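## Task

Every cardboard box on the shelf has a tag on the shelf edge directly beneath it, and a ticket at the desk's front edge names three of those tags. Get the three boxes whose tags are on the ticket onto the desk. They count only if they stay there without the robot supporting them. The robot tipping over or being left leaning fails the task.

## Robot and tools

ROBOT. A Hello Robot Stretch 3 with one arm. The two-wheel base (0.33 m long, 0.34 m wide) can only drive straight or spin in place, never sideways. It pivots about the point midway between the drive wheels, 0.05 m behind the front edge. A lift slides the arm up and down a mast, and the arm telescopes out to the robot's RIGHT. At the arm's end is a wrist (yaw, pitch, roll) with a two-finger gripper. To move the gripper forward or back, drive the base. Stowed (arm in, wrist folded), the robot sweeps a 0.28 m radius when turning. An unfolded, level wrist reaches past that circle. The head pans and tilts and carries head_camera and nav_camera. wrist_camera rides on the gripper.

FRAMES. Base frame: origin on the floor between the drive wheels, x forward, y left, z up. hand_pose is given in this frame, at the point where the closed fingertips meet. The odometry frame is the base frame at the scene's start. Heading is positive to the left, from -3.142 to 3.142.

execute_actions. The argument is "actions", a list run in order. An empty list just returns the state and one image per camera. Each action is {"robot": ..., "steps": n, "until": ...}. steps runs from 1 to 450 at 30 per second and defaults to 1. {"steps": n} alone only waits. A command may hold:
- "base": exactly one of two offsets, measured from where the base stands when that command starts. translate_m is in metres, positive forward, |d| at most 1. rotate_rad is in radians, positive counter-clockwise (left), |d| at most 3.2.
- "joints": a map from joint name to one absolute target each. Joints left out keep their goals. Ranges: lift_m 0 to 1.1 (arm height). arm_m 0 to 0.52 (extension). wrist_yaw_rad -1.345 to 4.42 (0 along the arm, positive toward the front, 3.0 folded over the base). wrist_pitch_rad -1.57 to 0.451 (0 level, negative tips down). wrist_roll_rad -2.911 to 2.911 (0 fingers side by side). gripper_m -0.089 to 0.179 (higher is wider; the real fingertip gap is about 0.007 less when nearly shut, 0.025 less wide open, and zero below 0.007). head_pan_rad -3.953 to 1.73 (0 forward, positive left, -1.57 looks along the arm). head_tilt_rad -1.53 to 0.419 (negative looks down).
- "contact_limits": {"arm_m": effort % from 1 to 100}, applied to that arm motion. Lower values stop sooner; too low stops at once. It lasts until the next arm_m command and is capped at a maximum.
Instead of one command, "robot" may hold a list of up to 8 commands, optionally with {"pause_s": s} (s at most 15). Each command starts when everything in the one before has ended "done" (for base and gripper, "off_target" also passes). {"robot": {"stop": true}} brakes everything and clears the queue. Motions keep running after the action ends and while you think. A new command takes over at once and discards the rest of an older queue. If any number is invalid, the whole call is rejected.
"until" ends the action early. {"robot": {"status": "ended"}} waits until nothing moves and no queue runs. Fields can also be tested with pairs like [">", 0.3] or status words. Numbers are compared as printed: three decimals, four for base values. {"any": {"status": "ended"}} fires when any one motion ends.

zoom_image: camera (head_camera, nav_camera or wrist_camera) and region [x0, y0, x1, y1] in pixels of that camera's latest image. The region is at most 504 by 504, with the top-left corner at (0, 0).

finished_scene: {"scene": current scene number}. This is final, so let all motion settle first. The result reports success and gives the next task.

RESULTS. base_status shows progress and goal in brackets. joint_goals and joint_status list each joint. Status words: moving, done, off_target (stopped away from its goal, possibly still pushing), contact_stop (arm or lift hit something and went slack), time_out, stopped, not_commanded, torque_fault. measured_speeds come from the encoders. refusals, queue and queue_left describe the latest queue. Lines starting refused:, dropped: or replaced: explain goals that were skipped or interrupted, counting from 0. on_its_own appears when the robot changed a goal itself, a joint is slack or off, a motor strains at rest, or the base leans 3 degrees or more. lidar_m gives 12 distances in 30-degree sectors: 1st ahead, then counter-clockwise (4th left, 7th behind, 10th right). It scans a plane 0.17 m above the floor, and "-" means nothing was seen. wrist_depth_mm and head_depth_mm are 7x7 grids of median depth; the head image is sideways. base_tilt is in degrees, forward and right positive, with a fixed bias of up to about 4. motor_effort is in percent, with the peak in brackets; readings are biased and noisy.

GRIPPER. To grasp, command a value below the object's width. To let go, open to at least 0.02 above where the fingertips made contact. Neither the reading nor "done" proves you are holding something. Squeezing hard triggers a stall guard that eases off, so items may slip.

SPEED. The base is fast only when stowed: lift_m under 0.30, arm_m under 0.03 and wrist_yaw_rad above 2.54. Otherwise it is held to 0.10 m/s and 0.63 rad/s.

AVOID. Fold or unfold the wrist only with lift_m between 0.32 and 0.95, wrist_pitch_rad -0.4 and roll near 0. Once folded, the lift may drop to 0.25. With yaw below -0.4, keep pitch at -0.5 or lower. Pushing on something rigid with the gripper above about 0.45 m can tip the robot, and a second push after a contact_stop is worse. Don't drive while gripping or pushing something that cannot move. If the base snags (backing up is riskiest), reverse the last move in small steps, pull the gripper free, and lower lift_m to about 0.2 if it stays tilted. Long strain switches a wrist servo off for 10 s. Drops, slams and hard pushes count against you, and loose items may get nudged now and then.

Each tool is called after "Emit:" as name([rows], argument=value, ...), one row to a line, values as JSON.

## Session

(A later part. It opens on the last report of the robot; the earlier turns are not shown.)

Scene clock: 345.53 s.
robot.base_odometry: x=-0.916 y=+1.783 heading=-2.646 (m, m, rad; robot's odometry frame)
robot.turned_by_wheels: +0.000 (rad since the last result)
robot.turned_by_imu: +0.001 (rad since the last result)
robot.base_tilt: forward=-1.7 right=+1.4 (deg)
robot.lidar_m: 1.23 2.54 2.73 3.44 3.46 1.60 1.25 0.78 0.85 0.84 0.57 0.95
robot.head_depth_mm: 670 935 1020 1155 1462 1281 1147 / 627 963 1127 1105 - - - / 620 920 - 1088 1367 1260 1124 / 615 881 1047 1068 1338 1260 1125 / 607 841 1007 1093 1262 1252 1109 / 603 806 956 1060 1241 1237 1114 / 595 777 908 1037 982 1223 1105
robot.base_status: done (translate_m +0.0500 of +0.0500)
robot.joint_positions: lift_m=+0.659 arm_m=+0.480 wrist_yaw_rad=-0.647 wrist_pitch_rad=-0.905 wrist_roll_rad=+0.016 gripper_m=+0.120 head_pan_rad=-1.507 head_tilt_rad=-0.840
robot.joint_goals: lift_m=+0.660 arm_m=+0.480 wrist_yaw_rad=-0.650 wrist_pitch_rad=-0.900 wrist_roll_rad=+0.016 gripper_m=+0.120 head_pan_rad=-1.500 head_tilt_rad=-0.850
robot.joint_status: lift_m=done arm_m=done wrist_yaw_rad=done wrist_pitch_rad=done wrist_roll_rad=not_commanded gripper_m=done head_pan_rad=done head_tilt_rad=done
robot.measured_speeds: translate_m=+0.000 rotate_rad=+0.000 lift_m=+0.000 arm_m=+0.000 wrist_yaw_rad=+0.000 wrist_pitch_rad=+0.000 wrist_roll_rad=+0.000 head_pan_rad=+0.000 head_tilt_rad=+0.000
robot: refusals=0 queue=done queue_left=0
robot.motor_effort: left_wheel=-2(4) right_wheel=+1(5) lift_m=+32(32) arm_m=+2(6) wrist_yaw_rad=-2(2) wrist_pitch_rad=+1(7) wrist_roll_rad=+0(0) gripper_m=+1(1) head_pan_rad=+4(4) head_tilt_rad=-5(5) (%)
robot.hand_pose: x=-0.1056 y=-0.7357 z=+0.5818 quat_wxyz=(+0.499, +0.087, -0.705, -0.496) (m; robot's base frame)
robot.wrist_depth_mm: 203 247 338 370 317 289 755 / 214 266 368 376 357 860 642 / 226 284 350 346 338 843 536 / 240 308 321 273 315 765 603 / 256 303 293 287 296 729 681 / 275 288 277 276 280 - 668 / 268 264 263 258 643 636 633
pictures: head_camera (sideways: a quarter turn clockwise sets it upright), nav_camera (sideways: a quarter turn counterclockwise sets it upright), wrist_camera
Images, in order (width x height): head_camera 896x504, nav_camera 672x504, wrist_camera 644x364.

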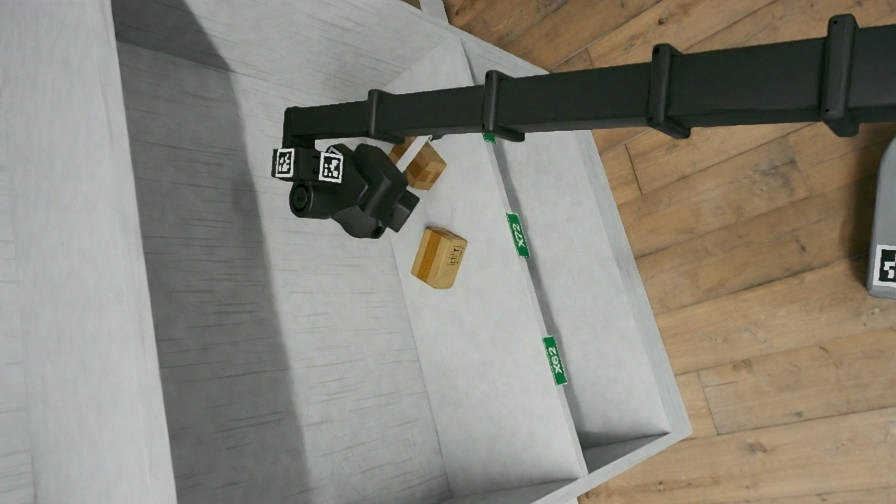

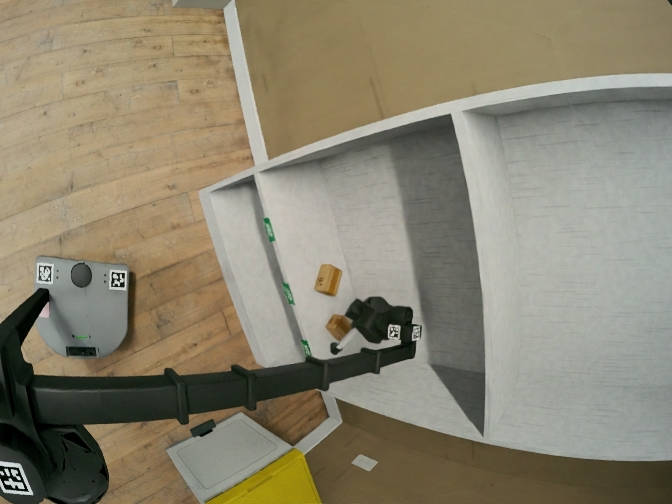

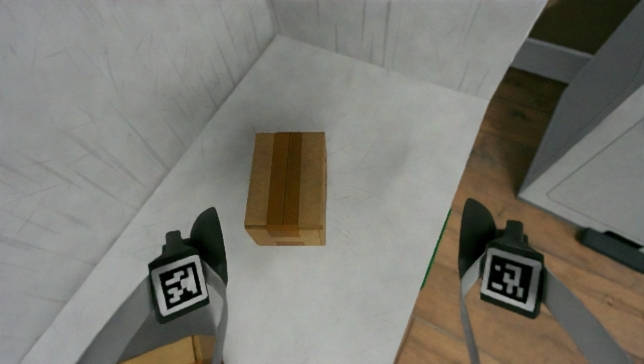

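Emit:
execute_actions([
  {"robot":[{"base":{"translate_m":0.016},"joints":{"wrist_pitch_rad":-0.7,"arm_m":0.52}},{"joints":{"lift_m":0.515}}],"steps":450,"until":{"robot":{"status":"ended"}}},
])

Scene clock: 351.90 s.
robot.base_odometry: x=-0.930 y=+1.775 heading=-2.645 (m, m, rad; robot's odometry frame)
robot.turned_by_wheels: +0.000 (rad since the last result)
robot.turned_by_imu: +0.001 (rad since the last result)
robot.base_tilt: forward=-1.6 right=+1.3 (deg)
robot.lidar_m: 1.22 2.52 2.71 3.49 3.48 1.62 1.28 0.80 0.86 0.84 0.56 0.94
robot.head_depth_mm: 669 945 1041 1149 1467 1267 1133 / 628 962 1161 1167 1400 1276 1139 / 623 918 1081 1066 1366 1265 1132 / 614 872 1042 1072 1336 1256 1130 / 607 837 989 1093 1270 1258 1111 / 603 795 949 1063 1250 1222 1100 / 598 768 900 1030 992 1248 1101
robot.base_status: done (translate_m +0.0160 of +0.0160)
robot.joint_positions: lift_m=+0.516 arm_m=+0.520 wrist_yaw_rad=-0.648 wrist_pitch_rad=-0.699 wrist_roll_rad=+0.016 gripper_m=+0.120 head_pan_rad=-1.507 head_tilt_rad=-0.840
robot.joint_goals: lift_m=+0.516 arm_m=+0.520 wrist_yaw_rad=-0.650 wrist_pitch_rad=-0.700 wrist_roll_rad=+0.016 gripper_m=+0.120 head_pan_rad=-1.500 head_tilt_rad=-0.850
robot.joint_status: lift_m=contact_stop arm_m=done wrist_yaw_rad=done wrist_pitch_rad=done wrist_roll_rad=not_commanded gripper_m=done head_pan_rad=done head_tilt_rad=done
robot.measured_speeds: translate_m=+0.000 rotate_rad=+0.000 lift_m=+0.000 arm_m=+0.000 wrist_yaw_rad=+0.000 wrist_pitch_rad=+0.024 wrist_roll_rad=+0.000 head_pan_rad=+0.000 head_tilt_rad=+0.000
robot: refusals=0 queue=dropped queue_left=0
robot.on_its_own: lift_m is slack since a contact_stop, until your next command for it
robot.motor_effort: left_wheel=+2(5) right_wheel=-4(5) lift_m=+20(31) arm_m=+3(1) wrist_yaw_rad=+0(2) wrist_pitch_rad=-1(6) wrist_roll_rad=+1(1) gripper_m=-1(1) head_pan_rad=+4(4) head_tilt_rad=-5(5) (%)
robot.hand_pose: x=-0.1305 y=-0.8085 z=+0.4716 quat_wxyz=(+0.547, +0.015, -0.711, -0.442) (m; robot's base frame)
robot.wrist_depth_mm: 156 186 248 307 274 243 218 / 163 197 265 277 271 255 242 / 171 208 244 167 228 228 235 / 180 211 212 146 200 201 208 / 188 196 186 130 175 184 184 / 177 178 166 132 159 - 166 / 160 157 156 153 150 149 151
pictures: head_camera (sideways: a quarter turn clockwise sets it upright), nav_camera (sideways: a quarter turn counterclockwise sets it upright), wrist_camera
Images, in order (width x height): head_camera 896x504, nav_camera 672x504, wrist_camera 644x364.

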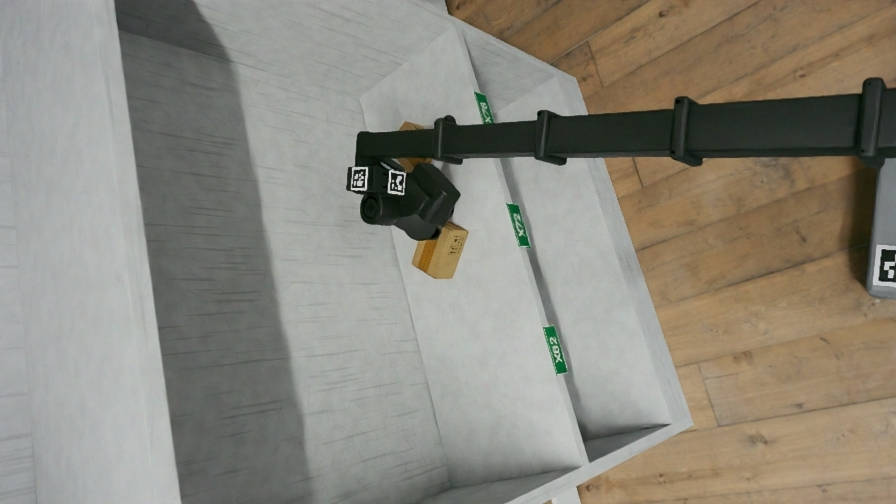

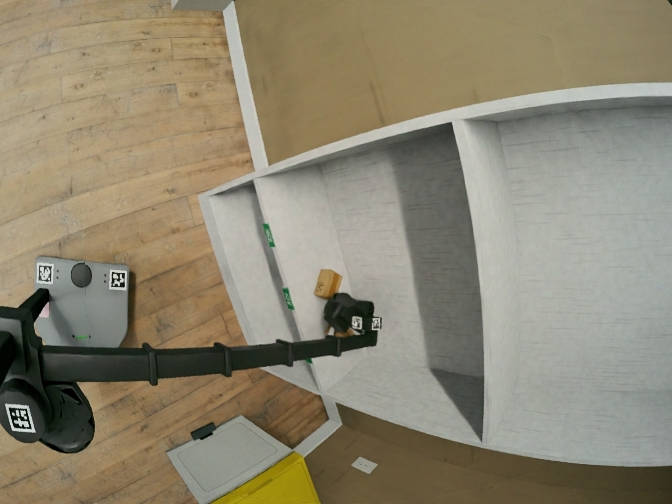

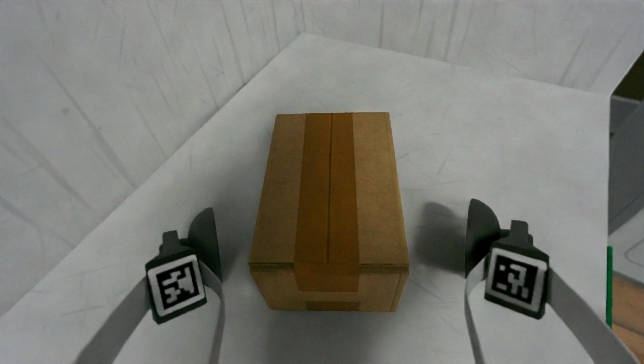

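Emit:
execute_actions([
  {"robot":[{"joints":{"lift_m":0.524}},{"joints":{"gripper_m":0.01}},{"pause_s":0.5},{"joints":{"lift_m":0.6}},{"joints":{"arm_m":0}},{"joints":{"wrist_yaw_rad":2.6,"lift_m":0.29,"wrist_pitch_rad":-0.5}}],"steps":450,"until":{"robot":{"status":"ended"}}},
])

Emit:
execute_actions([
  {"robot":[{"base":{"rotate_rad":1.795}},{"base":{"translate_m":1}},{"base":{"translate_m":1}},{"base":{"translate_m":0.52},"joints":{"lift_m":0.9}},{"base":{"rotate_rad":1.77},"joints":{"wrist_yaw_rad":0,"wrist_pitch_rad":-0.7,"lift_m":1.08,"head_pan_rad":-1.4,"head_tilt_rad":-0.6}},{"joints":{"arm_m":0.45}},{"joints":{"lift_m":1.03}}],"steps":450,"until":{"robot":{"status":"ended"}}},
  {"steps":450,"until":{"robot":{"status":"ended"}}},
  {"steps":450,"until":{"robot":{"status":"ended"}}},
])

Scene clock: 374.40 s.
robot.base_odometry: x=-0.930 y=+1.775 heading=-2.646 (m, m, rad; robot's odometry frame)
robot.turned_by_wheels: +0.000 (rad since the last result)
robot.turned_by_imu: +0.002 (rad since the last result)
robot.base_tilt: forward=-1.6 right=+1.2 (deg)
robot.lidar_m: 1.21 2.53 2.71 3.50 3.48 1.62 1.27 0.80 0.86 0.84 0.57 0.94
robot.head_depth_mm: 667 948 1046 1141 1473 1283 1124 / 630 962 1166 1139 1399 1266 1124 / 622 908 1106 1101 1374 1267 1156 / 614 875 1047 1069 1341 1268 1168 / 609 836 998 1091 1273 1253 1119 / 603 801 945 1071 1245 1225 1105 / 596 771 905 1028 991 1252 1106
robot.base_status: done (translate_m +0.0160 of +0.0160)
robot.joint_positions: lift_m=+0.290 arm_m=+0.003 wrist_yaw_rad=+2.596 wrist_pitch_rad=-0.529 wrist_roll_rad=+0.016 gripper_m=+0.017 head_pan_rad=-1.507 head_tilt_rad=-0.840
robot.joint_goals: lift_m=+0.290 arm_m=+0.000 wrist_yaw_rad=+2.600 wrist_pitch_rad=-0.500 wrist_roll_rad=+0.016 gripper_m=+0.016 head_pan_rad=-1.500 head_tilt_rad=-0.850
robot.joint_status: lift_m=done arm_m=done wrist_yaw_rad=done wrist_pitch_rad=done wrist_roll_rad=not_commanded gripper_m=done head_pan_rad=done head_tilt_rad=done
robot.measured_speeds: translate_m=+0.000 rotate_rad=+0.000 lift_m=+0.000 arm_m=+0.000 wrist_yaw_rad=+0.000 wrist_pitch_rad=+0.000 wrist_roll_rad=+0.000 head_pan_rad=+0.000 head_tilt_rad=+0.000
robot: refusals=0 queue=done queue_left=0
robot.on_its_own: gripper_m is held at +0.016, not at your +0.010, by its stall guard, which is not easing now
robot.motor_effort: left_wheel=-2(2) right_wheel=+0(4) lift_m=+14(35) arm_m=-3(2) wrist_yaw_rad=+2(4) wrist_pitch_rad=+9(9) wrist_roll_rad=+1(1) gripper_m=-17(94) head_pan_rad=+4(4) head_tilt_rad=-5(5) (%)
robot.hand_pose: x=+0.0872 y=+0.0310 z=+0.2791 quat_wxyz=(+0.362, +0.711, -0.008, +0.602) (m; robot's base frame)
robot.wrist_depth_mm: - - - - - - - / - - 949 909 878 847 814 / 801 769 744 174 670 681 662 / 658 625 611 152 560 572 559 / 561 538 530 135 133 495 483 / - 484 - 138 148 437 424 / - - - 398 392 384 379
pictures: head_camera (sideways: a quarter turn clockwise sets it upright), nav_camera (sideways: a quarter turn counterclockwise sets it upright), wrist_camera
Images, in order (width x height): head_camera 896x504, nav_camera 672x504, wrist_camera 644x364.

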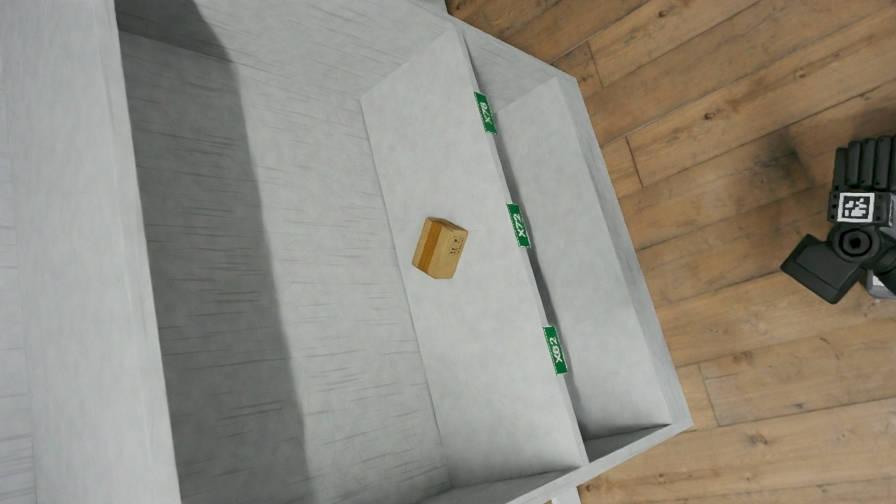

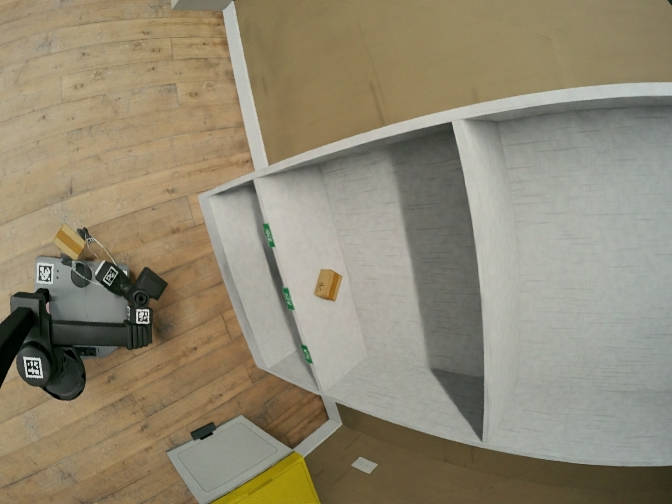

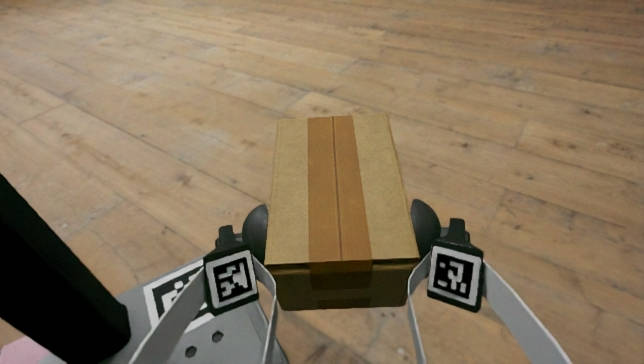

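Scene clock: 402.37 s.
robot.base_odometry: x=+0.732 y=-0.119 heading=+0.919 (m, m, rad; robot's odometry frame)
robot.turned_by_wheels: +3.565 (rad since the last result)
robot.turned_by_imu: +3.537 (rad since the last result)
robot.base_tilt: forward=-1.6 right=+1.3 (deg)
robot.lidar_m: 1.76 1.84 2.48 3.06 2.90 2.08 2.01 1.12 0.98 1.00 1.50 1.85
robot.head_depth_mm: 1142 - 838 1662 1750 1439 1211 / 1175 - 741 717 1759 1435 1210 / 1200 1286 775 1723 1735 1427 1200 / 1223 1300 808 1678 1612 1386 1201 / 1238 1372 803 1819 1720 1410 1192 / 1253 1412 1569 1872 1722 1407 1186 / 1283 1443 1623 1907 1704 1393 1184
robot.base_status: done (rotate_rad +1.7699 of +1.7700)
robot.joint_positions: lift_m=+1.030 arm_m=+0.450 wrist_yaw_rad=+0.002 wrist_pitch_rad=-0.717 wrist_roll_rad=+0.016 gripper_m=+0.017 head_pan_rad=-1.407 head_tilt_rad=-0.606
robot.joint_goals: lift_m=+1.030 arm_m=+0.450 wrist_yaw_rad=+0.000 wrist_pitch_rad=-0.700 wrist_roll_rad=+0.016 gripper_m=+0.016 head_pan_rad=-1.400 head_tilt_rad=-0.600
robot.joint_status: lift_m=done arm_m=done wrist_yaw_rad=done wrist_pitch_rad=done wrist_roll_rad=not_commanded gripper_m=done head_pan_rad=done head_tilt_rad=done
robot.measured_speeds: translate_m=+0.000 rotate_rad=+0.000 lift_m=+0.000 arm_m=+0.000 wrist_yaw_rad=+0.000 wrist_pitch_rad=+0.000 wrist_roll_rad=+0.000 head_pan_rad=+0.000 head_tilt_rad=+0.000
robot: refusals=0 queue=done queue_left=0
robot.on_its_own: gripper_m is held at +0.016, not at your +0.010, by its stall guard, which is not easing now
robot.motor_effort: left_wheel=-3(8) right_wheel=+2(7) lift_m=+13(34) arm_m=+3(4) wrist_yaw_rad=-1(1) wrist_pitch_rad=+5(10) wrist_roll_rad=+1(0) gripper_m=-19(18) head_pan_rad=+4(17) head_tilt_rad=+3(20) (%)
robot.hand_pose: x=-0.0212 y=-0.7719 z=+0.9826 quat_wxyz=(+0.657, +0.247, -0.667, -0.250) (m; robot's base frame)
robot.wrist_depth_mm: 715 366 352 342 331 320 312 / 321 306 298 289 283 274 268 / 270 264 257 172 240 240 235 / 235 231 227 151 210 213 208 / 209 206 204 135 133 192 189 / 188 186 - 138 148 176 171 / 172 170 166 164 160 160 157
pictures: head_camera (sideways: a quarter turn clockwise sets it upright), nav_camera (sideways: a quarter turn counterclockwise sets it upright), wrist_camera
Images, in order (width x height): head_camera 896x504, nav_camera 672x504, wrist_camera 644x364.

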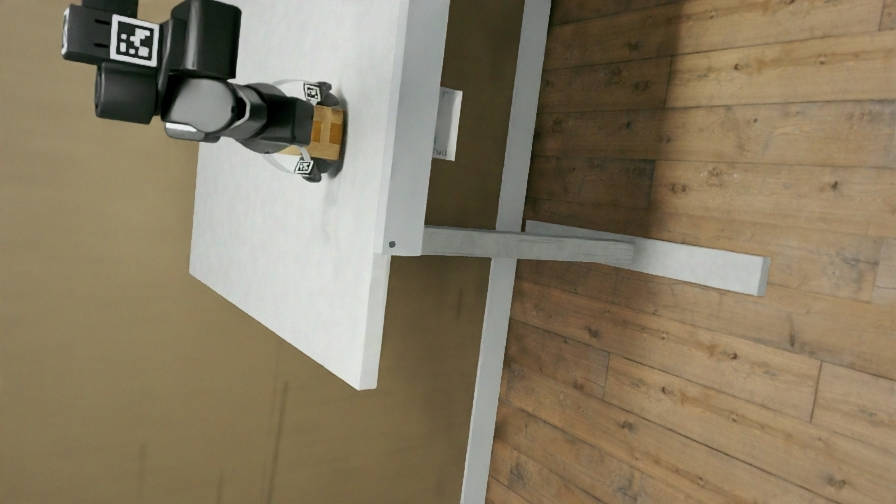

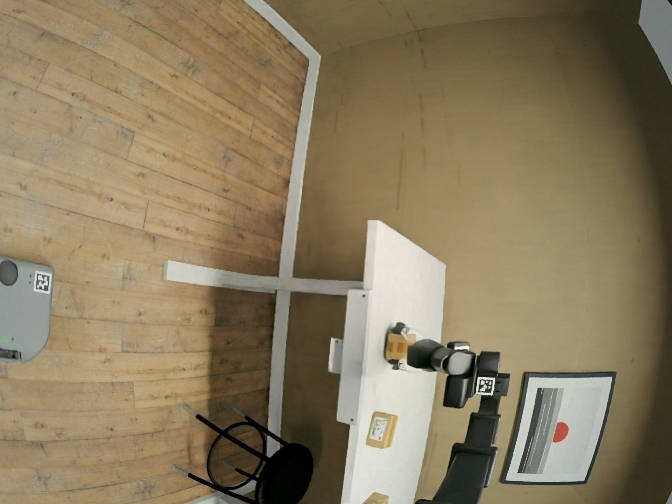

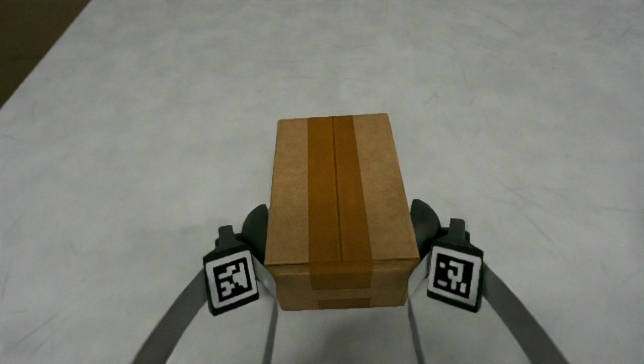

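Emit:
execute_actions([
  {"robot":[{"joints":{"gripper_m":0.11}},{"joints":{"arm_m":0.3}}],"steps":450,"until":{"robot":{"status":"ended"}}},
])

Emit:
finished_scene(scene=1)

Scene clock: 410.53 s.
robot.base_odometry: x=+0.732 y=-0.119 heading=+0.919 (m, m, rad; robot's odometry frame)
robot.turned_by_wheels: +0.000 (rad since the last result)
robot.turned_by_imu: +0.001 (rad since the last result)
robot.base_tilt: forward=-1.7 right=+1.4 (deg)
robot.lidar_m: 1.76 1.83 2.47 3.05 2.90 2.09 2.00 1.12 0.97 1.00 1.50 1.86
robot.head_depth_mm: 1166 - 774 1669 1757 1439 1213 / 1184 - - 722 1752 1433 1208 / 1200 1283 841 1739 1736 1426 1208 / 1219 1302 812 1679 1630 1384 1202 / 1244 1374 801 1813 1720 1404 1201 / 1264 1424 1582 1866 1725 1404 1189 / 1282 1434 1650 1898 1701 1398 1187
robot.base_status: done (rotate_rad +1.7699 of +1.7700)
robot.joint_positions: lift_m=+1.030 arm_m=+0.300 wrist_yaw_rad=+0.002 wrist_pitch_rad=-0.717 wrist_roll_rad=+0.016 gripper_m=+0.110 head_pan_rad=-1.407 head_tilt_rad=-0.606
robot.joint_goals: lift_m=+1.030 arm_m=+0.300 wrist_yaw_rad=+0.000 wrist_pitch_rad=-0.700 wrist_roll_rad=+0.016 gripper_m=+0.110 head_pan_rad=-1.400 head_tilt_rad=-0.600
robot.joint_status: lift_m=done arm_m=done wrist_yaw_rad=done wrist_pitch_rad=done wrist_roll_rad=not_commanded gripper_m=done head_pan_rad=done head_tilt_rad=done
robot.measured_speeds: translate_m=+0.000 rotate_rad=+0.000 lift_m=+0.000 arm_m=+0.000 wrist_yaw_rad=+0.000 wrist_pitch_rad=+0.000 wrist_roll_rad=+0.000 head_pan_rad=+0.000 head_tilt_rad=+0.000
robot: refusals=0 queue=done queue_left=0
robot.motor_effort: left_wheel=-3(3) right_wheel=+2(2) lift_m=+13(13) arm_m=-3(2) wrist_yaw_rad=-1(1) wrist_pitch_rad=+5(5) wrist_roll_rad=+1(0) gripper_m=+0(82) head_pan_rad=+4(4) head_tilt_rad=+2(3) (%)
robot.hand_pose: x=-0.0212 y=-0.6227 z=+0.9827 quat_wxyz=(+0.657, +0.247, -0.667, -0.250) (m; robot's base frame)
robot.wrist_depth_mm: 863 367 354 250 331 322 252 / 326 309 299 231 281 275 218 / 270 264 258 251 247 241 232 / 237 232 227 223 219 214 209 / 220 214 208 204 204 200 200 / - - - - - - - / - - - - - - 992
pictures: head_camera (sideways: a quarter turn clockwise sets it upright), nav_camera (sideways: a quarter turn counterclockwise sets it upright), wrist_camera
Images, in order (width x height): head_camera 896x504, nav_camera 672x504, wrist_camera 644x364.

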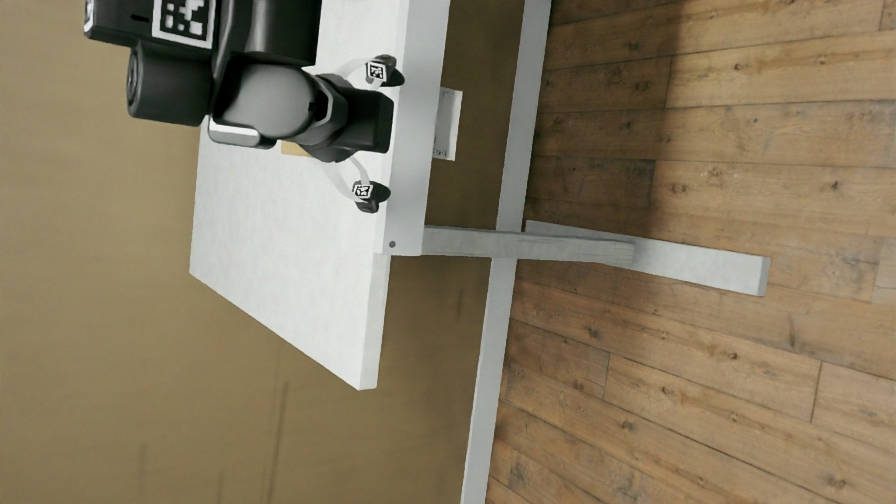

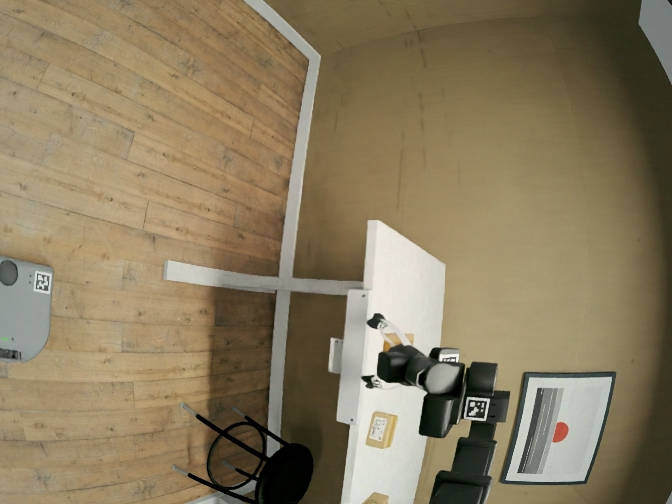

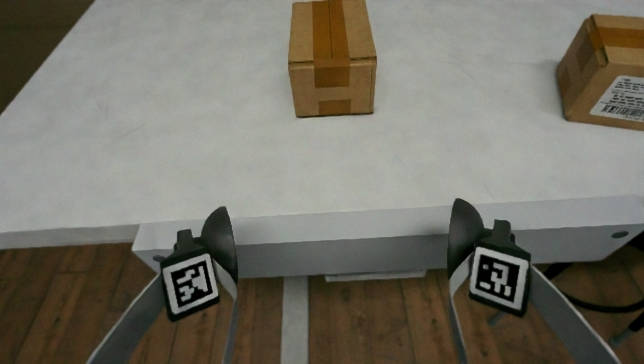

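The scene is finished: the task was done.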